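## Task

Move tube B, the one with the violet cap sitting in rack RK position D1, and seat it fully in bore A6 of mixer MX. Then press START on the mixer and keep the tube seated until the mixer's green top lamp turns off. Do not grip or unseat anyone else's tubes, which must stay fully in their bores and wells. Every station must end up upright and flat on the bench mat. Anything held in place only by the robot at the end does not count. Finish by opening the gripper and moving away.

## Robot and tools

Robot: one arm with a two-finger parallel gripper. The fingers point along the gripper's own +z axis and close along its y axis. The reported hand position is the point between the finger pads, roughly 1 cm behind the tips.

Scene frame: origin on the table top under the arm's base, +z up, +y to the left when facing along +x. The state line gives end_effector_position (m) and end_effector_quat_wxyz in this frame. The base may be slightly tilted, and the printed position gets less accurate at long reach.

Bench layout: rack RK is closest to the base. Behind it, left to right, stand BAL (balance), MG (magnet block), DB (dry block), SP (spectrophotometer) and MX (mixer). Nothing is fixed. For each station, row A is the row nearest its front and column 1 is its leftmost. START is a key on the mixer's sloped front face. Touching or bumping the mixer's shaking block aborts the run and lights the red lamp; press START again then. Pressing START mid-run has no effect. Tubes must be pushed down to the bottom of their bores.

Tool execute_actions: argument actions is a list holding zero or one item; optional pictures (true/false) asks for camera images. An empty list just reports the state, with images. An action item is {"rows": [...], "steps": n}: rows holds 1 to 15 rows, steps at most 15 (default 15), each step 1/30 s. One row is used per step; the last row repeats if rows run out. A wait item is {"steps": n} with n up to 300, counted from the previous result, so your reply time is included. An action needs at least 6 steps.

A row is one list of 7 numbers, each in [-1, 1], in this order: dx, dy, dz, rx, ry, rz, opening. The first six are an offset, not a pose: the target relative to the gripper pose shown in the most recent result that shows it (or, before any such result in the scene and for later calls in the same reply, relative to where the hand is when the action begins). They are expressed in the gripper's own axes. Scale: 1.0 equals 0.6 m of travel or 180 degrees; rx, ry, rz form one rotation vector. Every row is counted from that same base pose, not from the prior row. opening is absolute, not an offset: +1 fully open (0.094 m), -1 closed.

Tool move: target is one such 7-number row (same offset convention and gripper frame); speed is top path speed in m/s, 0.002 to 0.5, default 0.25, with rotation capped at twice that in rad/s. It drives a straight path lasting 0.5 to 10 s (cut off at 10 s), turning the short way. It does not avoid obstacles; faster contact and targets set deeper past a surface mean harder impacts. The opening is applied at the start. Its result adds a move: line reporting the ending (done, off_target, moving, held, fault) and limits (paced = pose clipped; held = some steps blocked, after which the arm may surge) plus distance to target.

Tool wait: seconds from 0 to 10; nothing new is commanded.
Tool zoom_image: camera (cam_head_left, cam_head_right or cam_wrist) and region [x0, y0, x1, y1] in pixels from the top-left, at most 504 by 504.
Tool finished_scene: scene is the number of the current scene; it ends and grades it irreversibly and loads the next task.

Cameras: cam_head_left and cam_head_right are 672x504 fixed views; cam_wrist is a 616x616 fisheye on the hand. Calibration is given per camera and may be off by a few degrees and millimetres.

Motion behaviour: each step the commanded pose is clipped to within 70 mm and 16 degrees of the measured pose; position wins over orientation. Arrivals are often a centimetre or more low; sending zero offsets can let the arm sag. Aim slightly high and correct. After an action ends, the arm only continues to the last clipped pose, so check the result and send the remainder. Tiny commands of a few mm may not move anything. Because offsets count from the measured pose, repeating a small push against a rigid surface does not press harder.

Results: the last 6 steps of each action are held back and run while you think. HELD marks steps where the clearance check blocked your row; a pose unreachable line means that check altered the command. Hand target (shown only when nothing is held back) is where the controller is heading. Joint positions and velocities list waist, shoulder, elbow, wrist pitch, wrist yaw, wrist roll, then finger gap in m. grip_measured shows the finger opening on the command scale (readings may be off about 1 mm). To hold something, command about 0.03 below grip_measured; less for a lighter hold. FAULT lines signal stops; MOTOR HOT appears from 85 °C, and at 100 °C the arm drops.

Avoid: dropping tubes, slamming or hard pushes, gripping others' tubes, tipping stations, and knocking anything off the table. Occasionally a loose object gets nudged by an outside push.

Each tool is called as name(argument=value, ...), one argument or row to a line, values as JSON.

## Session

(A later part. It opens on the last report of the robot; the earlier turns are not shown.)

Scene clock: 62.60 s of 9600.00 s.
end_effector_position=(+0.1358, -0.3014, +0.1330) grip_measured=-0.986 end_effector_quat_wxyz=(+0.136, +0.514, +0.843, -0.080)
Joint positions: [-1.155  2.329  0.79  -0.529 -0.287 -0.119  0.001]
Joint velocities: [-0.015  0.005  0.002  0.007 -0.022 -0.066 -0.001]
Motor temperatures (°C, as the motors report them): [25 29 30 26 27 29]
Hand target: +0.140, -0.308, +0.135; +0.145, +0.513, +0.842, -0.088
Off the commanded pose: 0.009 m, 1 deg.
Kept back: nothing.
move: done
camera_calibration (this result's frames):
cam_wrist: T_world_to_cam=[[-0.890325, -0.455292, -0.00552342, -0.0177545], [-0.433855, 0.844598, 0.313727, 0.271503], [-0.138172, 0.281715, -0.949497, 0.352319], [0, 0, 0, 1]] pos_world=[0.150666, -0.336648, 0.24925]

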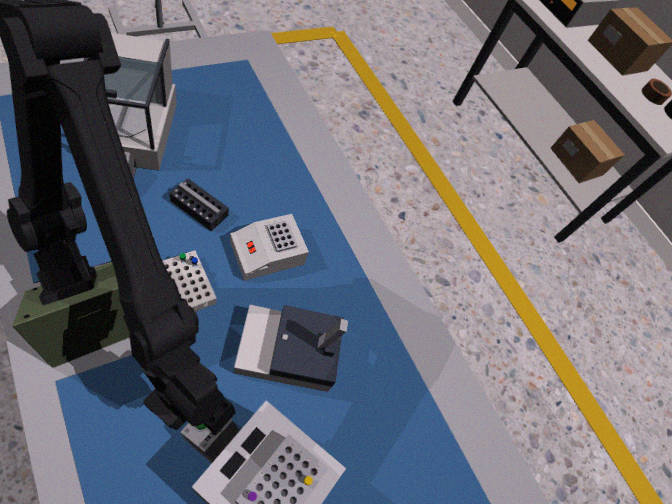

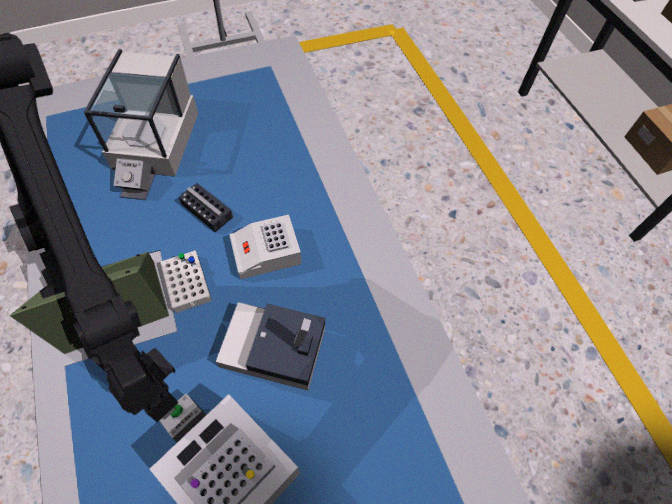

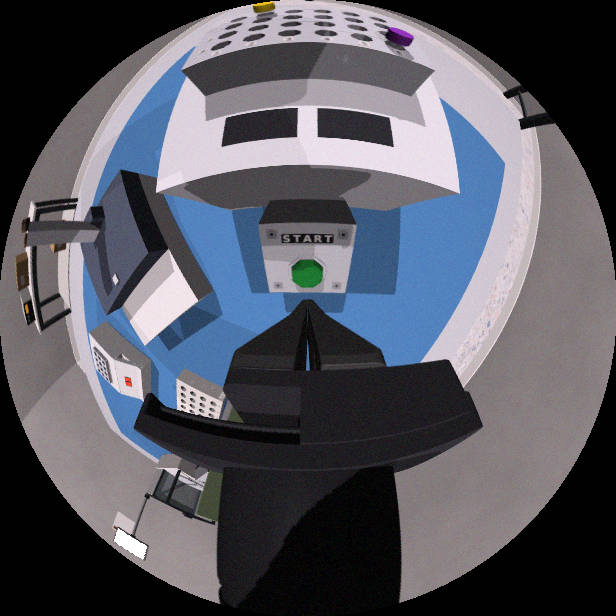

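move(
  target=[-0.023, 0.0, 0.05, 0, -0.008, 0, -1],
  speed=0.05,
)

zoom_image(
  camera="cam_wrist",
  region=[220, 170, 400, 350],
)

Scene clock: 63.90 s of 9600.00 s.
end_effector_position=(+0.1399, -0.3096, +0.1058) grip_measured=-0.986 end_effector_quat_wxyz=(+0.137, +0.515, +0.842, -0.078)
Joint positions: [-1.13   2.406  0.79  -0.446 -0.303 -0.093  0.001]
Joint velocities: [-0.015  0.005  0.007  0.002  0.051  0.022 -0.   ]
Motor temperatures (°C, as the motors report them): [25 29 30 26 27 29]
Hand target: +0.146, -0.321, +0.109; +0.147, +0.512, +0.842, -0.087
Off the commanded pose: 0.014 m, 2 deg.
Kept back: nothing.
move: off_target
camera_calibration (this result's frames):
cam_wrist: T_world_to_cam=[[-0.891379, -0.453122, -0.0111551, -0.0165494], [-0.433199, 0.844431, 0.315079, 0.288504], [-0.133349, 0.285687, -0.949, 0.329939], [0, 0, 0, 1]] pos_world=[0.154225, -0.34538, 0.222025]

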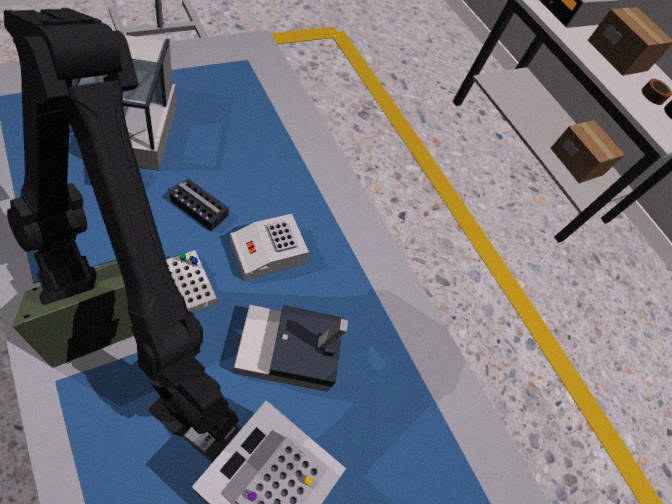

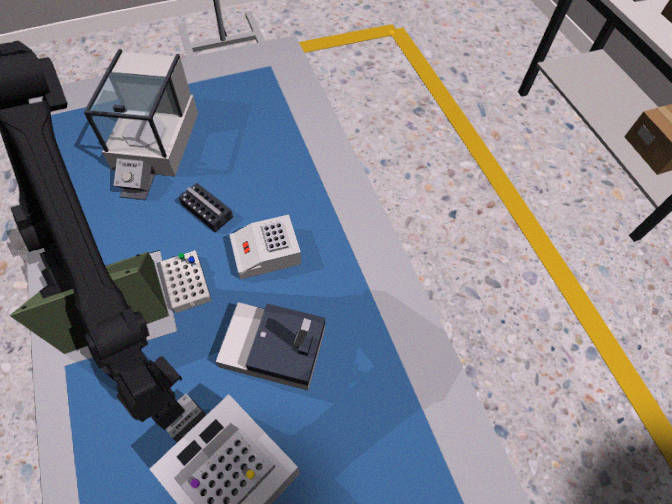

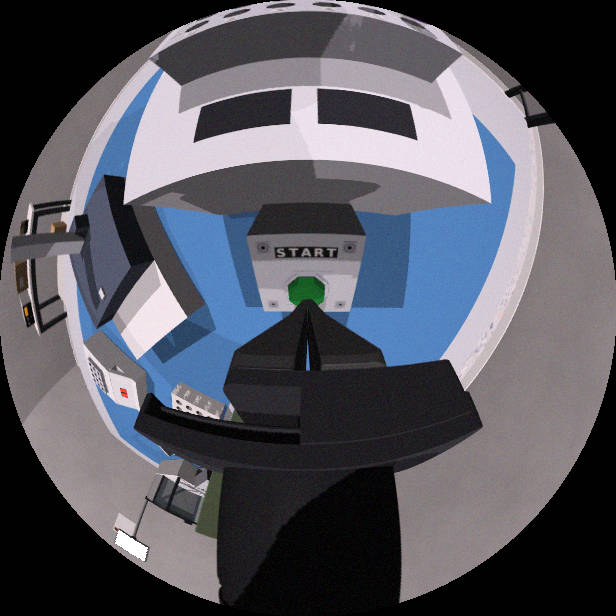

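Region (220, 170, 400, 350) of cam_wrist's 616x616 image, scaled by 2.800, with more detail than that image has.

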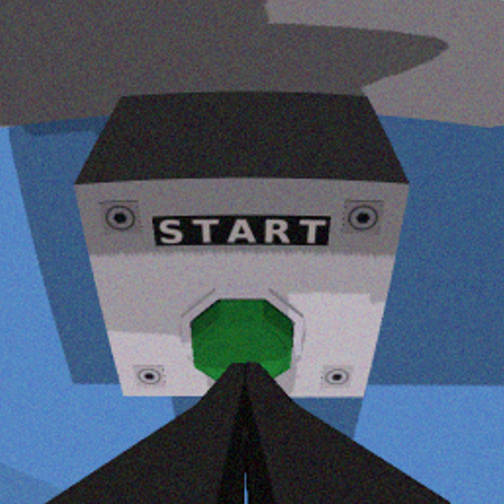

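move(
  target=[-0.018, 0.0, 0.033, 0, -0.014, 0, -1],
  speed=0.025,
)

Scene clock: 65.27 s of 9600.00 s.
end_effector_position=(+0.1440, -0.3182, +0.0967) grip_measured=-0.986 end_effector_quat_wxyz=(+0.153, +0.516, +0.839, -0.084)
Joint positions: [-1.122  2.437  0.785 -0.375 -0.314 -0.069  0.001]
Joint velocities: [-0.015 -0.015  0.022 -0.017  0.051 -0.051 -0.   ]
Motor temperatures (°C, as the motors report them): [25 29 30 26 27 29]
Hand target: +0.147, -0.324, +0.090; +0.156, +0.513, +0.839, -0.089
Off the commanded pose: 0.009 m, 1 deg.
Kept back: nothing.
move: done
camera_calibration (this result's frames):
cam_wrist: T_world_to_cam=[[-0.892913, -0.449892, -0.0173917, -0.0150608], [-0.435892, 0.854165, 0.283551, 0.306939], [-0.112712, 0.260767, -0.958799, 0.314314], [0, 0, 0, 1]] pos_world=[0.155771, -0.350915, 0.21407]

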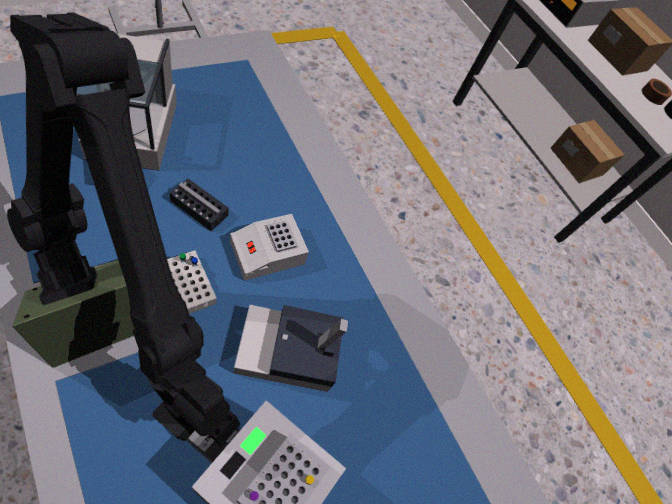

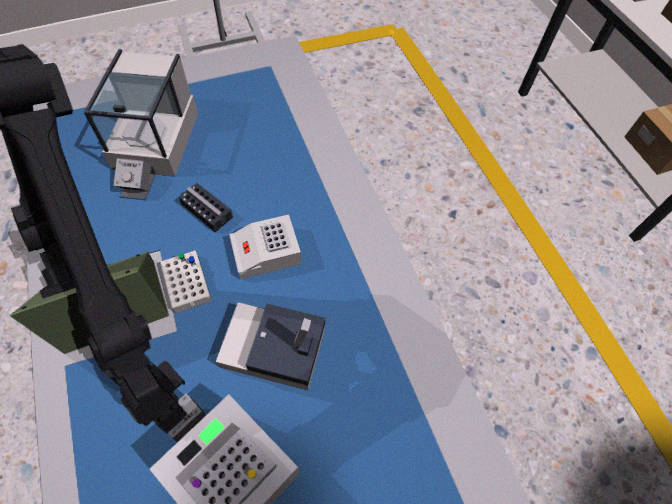

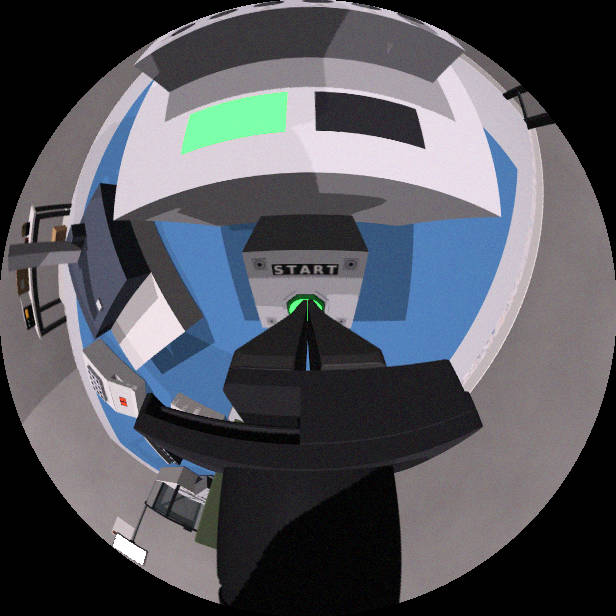

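move(
  target=[0.0, 0.0, -0.22, 0, -0.06, 0, -1],
  speed=0.12,
)

wait(
  seconds=4,
)

Scene clock: 66.97 s of 9600.00 s.
end_effector_position=(+0.1228, -0.2805, +0.2186) grip_measured=-0.986 end_effector_quat_wxyz=(+0.230, +0.508, +0.819, -0.134)
Joint positions: [-1.248  2.028  0.694 -0.531 -0.281 -0.13   0.001]
Joint velocities: [-0.005 -0.005  0.002 -0.002  0.007 -0.066  0.001]
Motor temperatures (°C, as the motors report them): [25 29 30 26 27 29]
Hand target: +0.120, -0.280, +0.223; +0.230, +0.507, +0.820, -0.134
Off the commanded pose: 0.003 m, 0 deg.
Kept back: nothing.
move: done
camera_calibration (this result's frames):
cam_wrist: T_world_to_cam=[[-0.895509, -0.444799, -0.014771, -0.0137511], [-0.443982, 0.890588, 0.0986528, 0.282515], [-0.0307258, 0.0949024, -0.995012, 0.370299], [0, 0, 0, 1]] pos_world=[0.124495, -0.292863, 0.340378]

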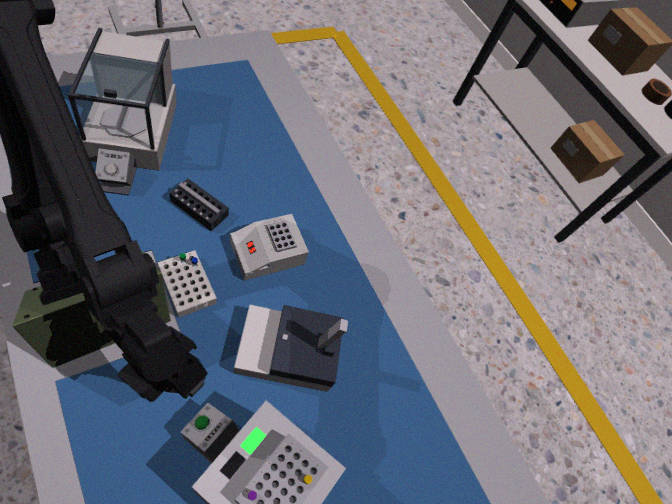

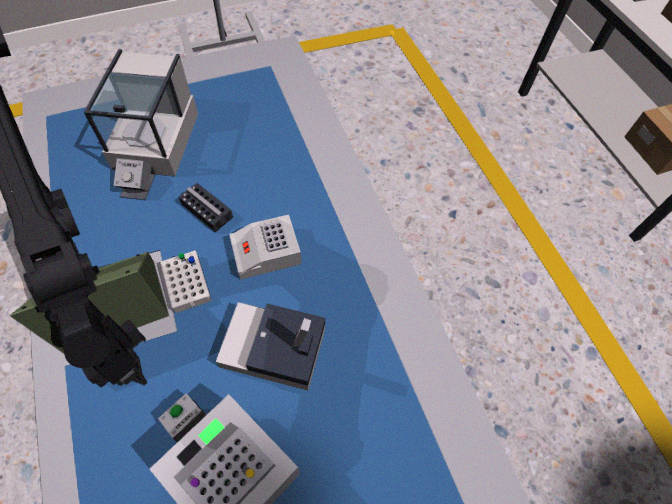

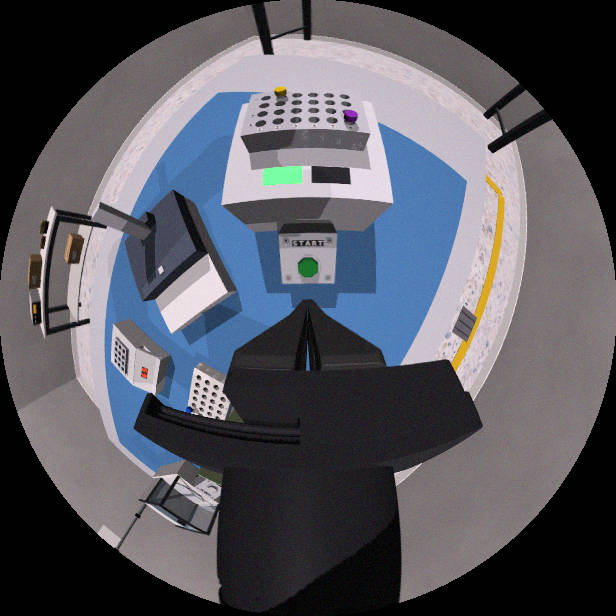

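Scene clock: 70.97 s of 9600.00 s.
end_effector_position=(+0.1227, -0.2804, +0.2186) grip_measured=-0.986 end_effector_quat_wxyz=(+0.229, +0.507, +0.820, -0.134)
Joint positions: [-1.248  2.028  0.694 -0.532 -0.281 -0.131  0.001]
Joint velocities: [ 0.005 -0.015 -0.012 -0.007  0.022 -0.022 -0.   ]
Motor temperatures (°C, as the motors report them): [25 29 30 26 27 29]
Hand target: +0.120, -0.280, +0.223; +0.230, +0.507, +0.820, -0.134
Off the commanded pose: 0.003 m, 0 deg.
Kept back: nothing.
Steps of this call (steps 1 to 120: nothing new was sent). Readings (end_effector_position):
1: (+0.1227, -0.2804, +0.2186)
2: (+0.1227, -0.2804, +0.2186)
4: (+0.1227, -0.2804, +0.2186)
8: (+0.1227, -0.2804, +0.2186)
120: the state above
camera_calibration (this result's frames):
cam_wrist: T_world_to_cam=[[-0.895107, -0.445622, -0.014278, -0.0141274], [-0.444743, 0.89017, 0.0990015, 0.282342], [-0.0314074, 0.0949671, -0.994985, 0.370341], [0, 0, 0, 1]] pos_world=[0.124555, -0.292798, 0.34033]

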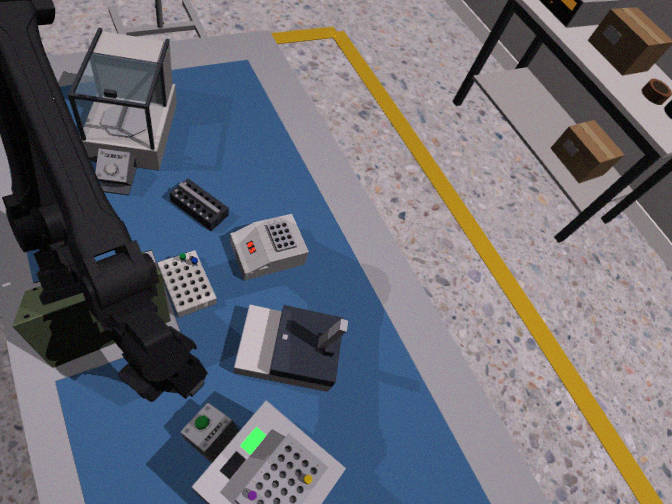

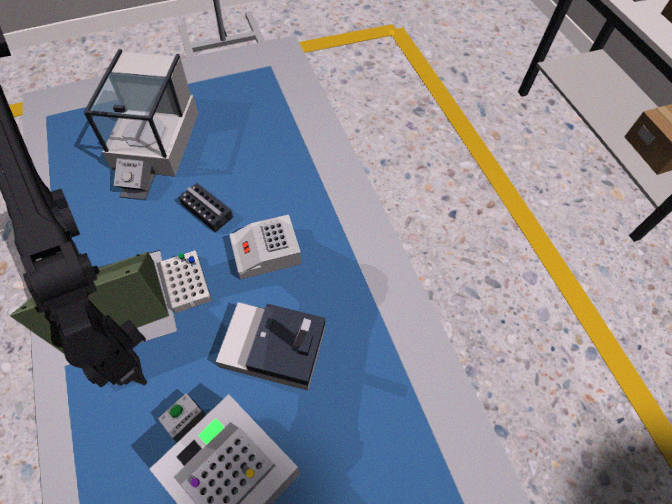

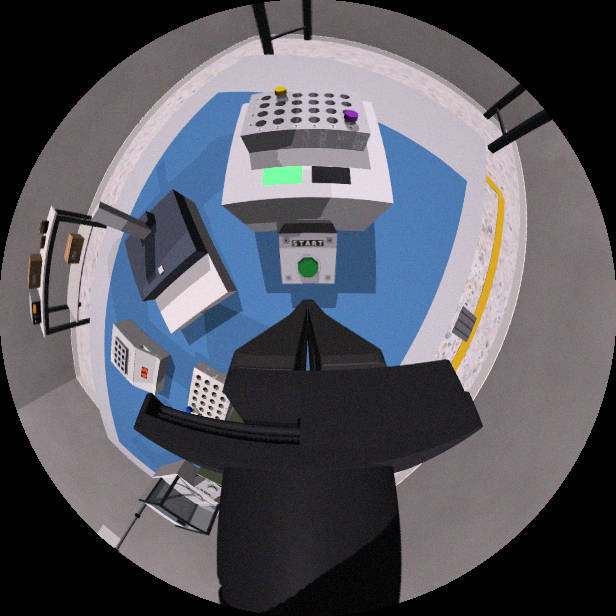

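wait(
  seconds=4.5,
)

zoom_image(
  camera="cam_wrist",
  region=[230, 70, 390, 200],
)

Scene clock: 75.60 s of 9600.00 s.
end_effector_position=(+0.1227, -0.2804, +0.2186) grip_measured=-0.986 end_effector_quat_wxyz=(+0.229, +0.507, +0.820, -0.134)
Joint positions: [-1.248  2.028  0.694 -0.532 -0.281 -0.131  0.001]
Joint velocities: [-0.005 -0.015 -0.007 -0.002 -0.066 -0.007  0.   ]
Motor temperatures (°C, as the motors report them): [25 28 30 26 27 29]
Hand target: +0.120, -0.280, +0.223; +0.230, +0.507, +0.820, -0.134
Off the commanded pose: 0.003 m, 0 deg.
Kept back: nothing.
Steps of this call (steps 1 to 139: nothing new was sent). Readings (end_effector_position):
1: (+0.1227, -0.2804, +0.2186)
2: (+0.1227, -0.2804, +0.2186)
4: (+0.1227, -0.2804, +0.2186)
8: (+0.1227, -0.2804, +0.2186)
139: the state above
camera_calibration (this result's frames):
cam_wrist: T_world_to_cam=[[-0.895107, -0.445622, -0.014278, -0.0141274], [-0.444743, 0.89017, 0.0990015, 0.282342], [-0.0314074, 0.0949671, -0.994985, 0.370341], [0, 0, 0, 1]] pos_world=[0.124555, -0.292798, 0.34033]

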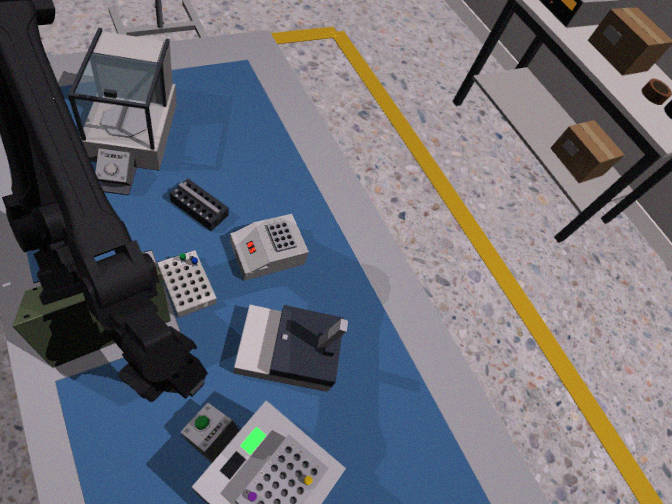

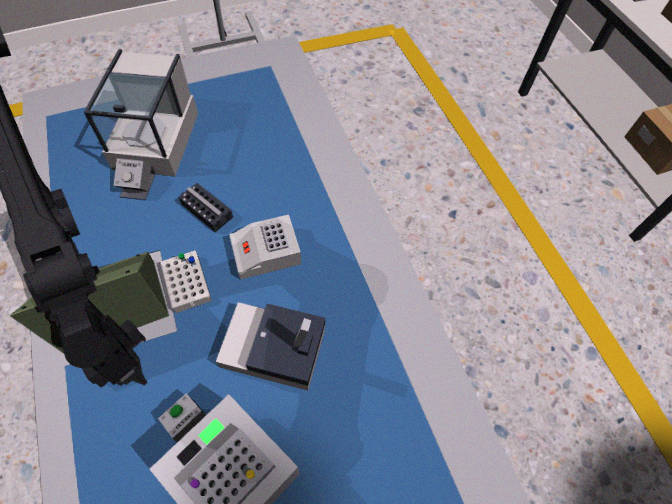

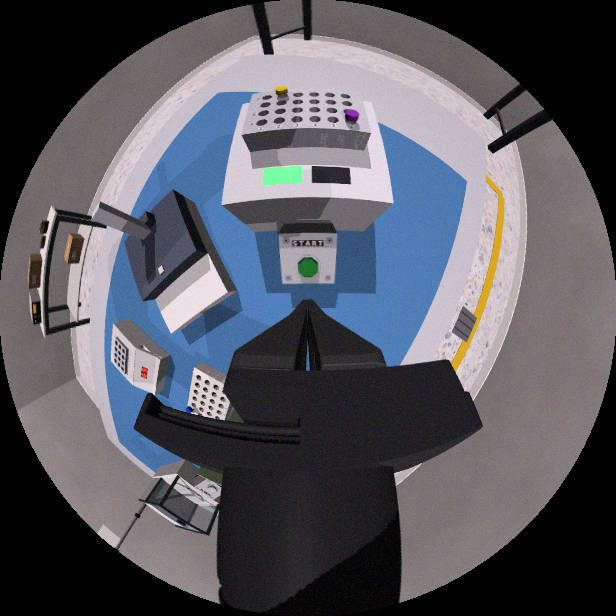

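Region (230, 70, 390, 200) of cam_wrist's 616x616 image, scaled by 3.150, with more detail than that image has; it fills the top 410 rows of this view, and the rest is white.

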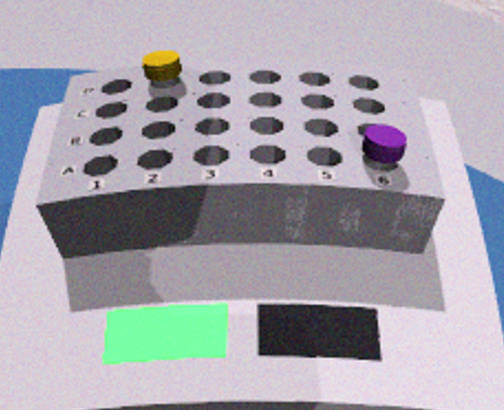

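The tube sits at the same height as the yellow one. Waiting for the lamp to go out.

wait(
  seconds=5,
)

Scene clock: 80.77 s of 9600.00 s.
end_effector_position=(+0.1227, -0.2804, +0.2186) grip_measured=-0.986 end_effector_quat_wxyz=(+0.229, +0.507, +0.820, -0.134)
Joint positions: [-1.248  2.028  0.694 -0.532 -0.281 -0.131  0.001]
Joint velocities: [-0.015 -0.005 -0.017 -0.002 -0.037  0.066  0.   ]
Motor temperatures (°C, as the motors report them): [25 28 30 26 27 29]
Hand target: +0.120, -0.280, +0.223; +0.230, +0.507, +0.820, -0.134
Off the commanded pose: 0.003 m, 0 deg.
Kept back: nothing.
Steps of this call (steps 1 to 155: nothing new was sent). Readings (end_effector_position):
1: (+0.1227, -0.2804, +0.2186)
2: (+0.1227, -0.2804, +0.2186)
4: (+0.1227, -0.2804, +0.2186)
8: (+0.1227, -0.2804, +0.2186)
155: the state above
camera_calibration (this result's frames):
cam_wrist: T_world_to_cam=[[-0.895107, -0.445622, -0.014278, -0.0141274], [-0.444743, 0.89017, 0.0990015, 0.282342], [-0.0314074, 0.0949671, -0.994985, 0.370341], [0, 0, 0, 1]] pos_world=[0.124555, -0.292798, 0.34033]

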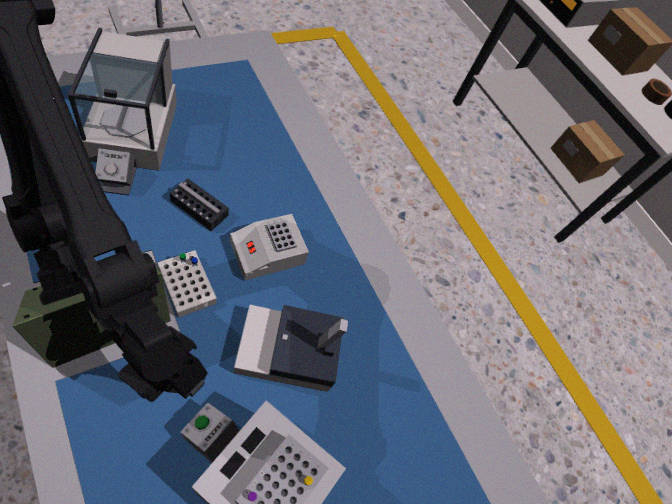

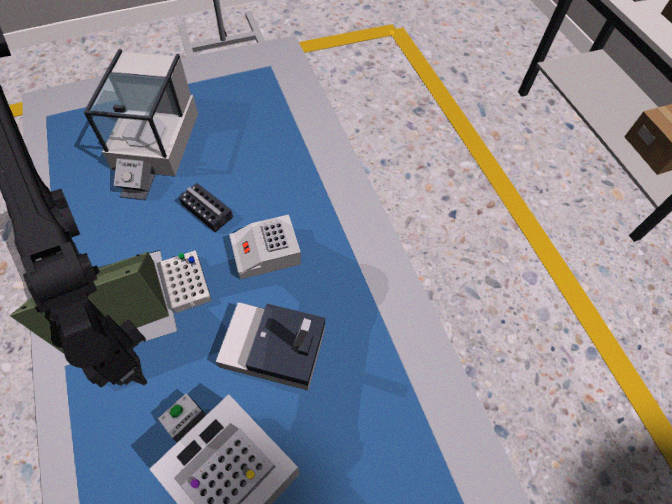

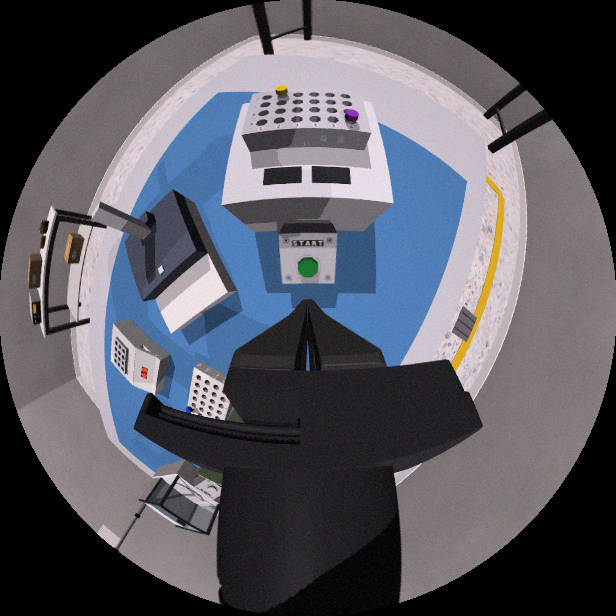

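The green lamp is out, the red lamp never came on, and the hand is clear.

finished_scene(
  scene=1,
)

The scene is finished: the task was done.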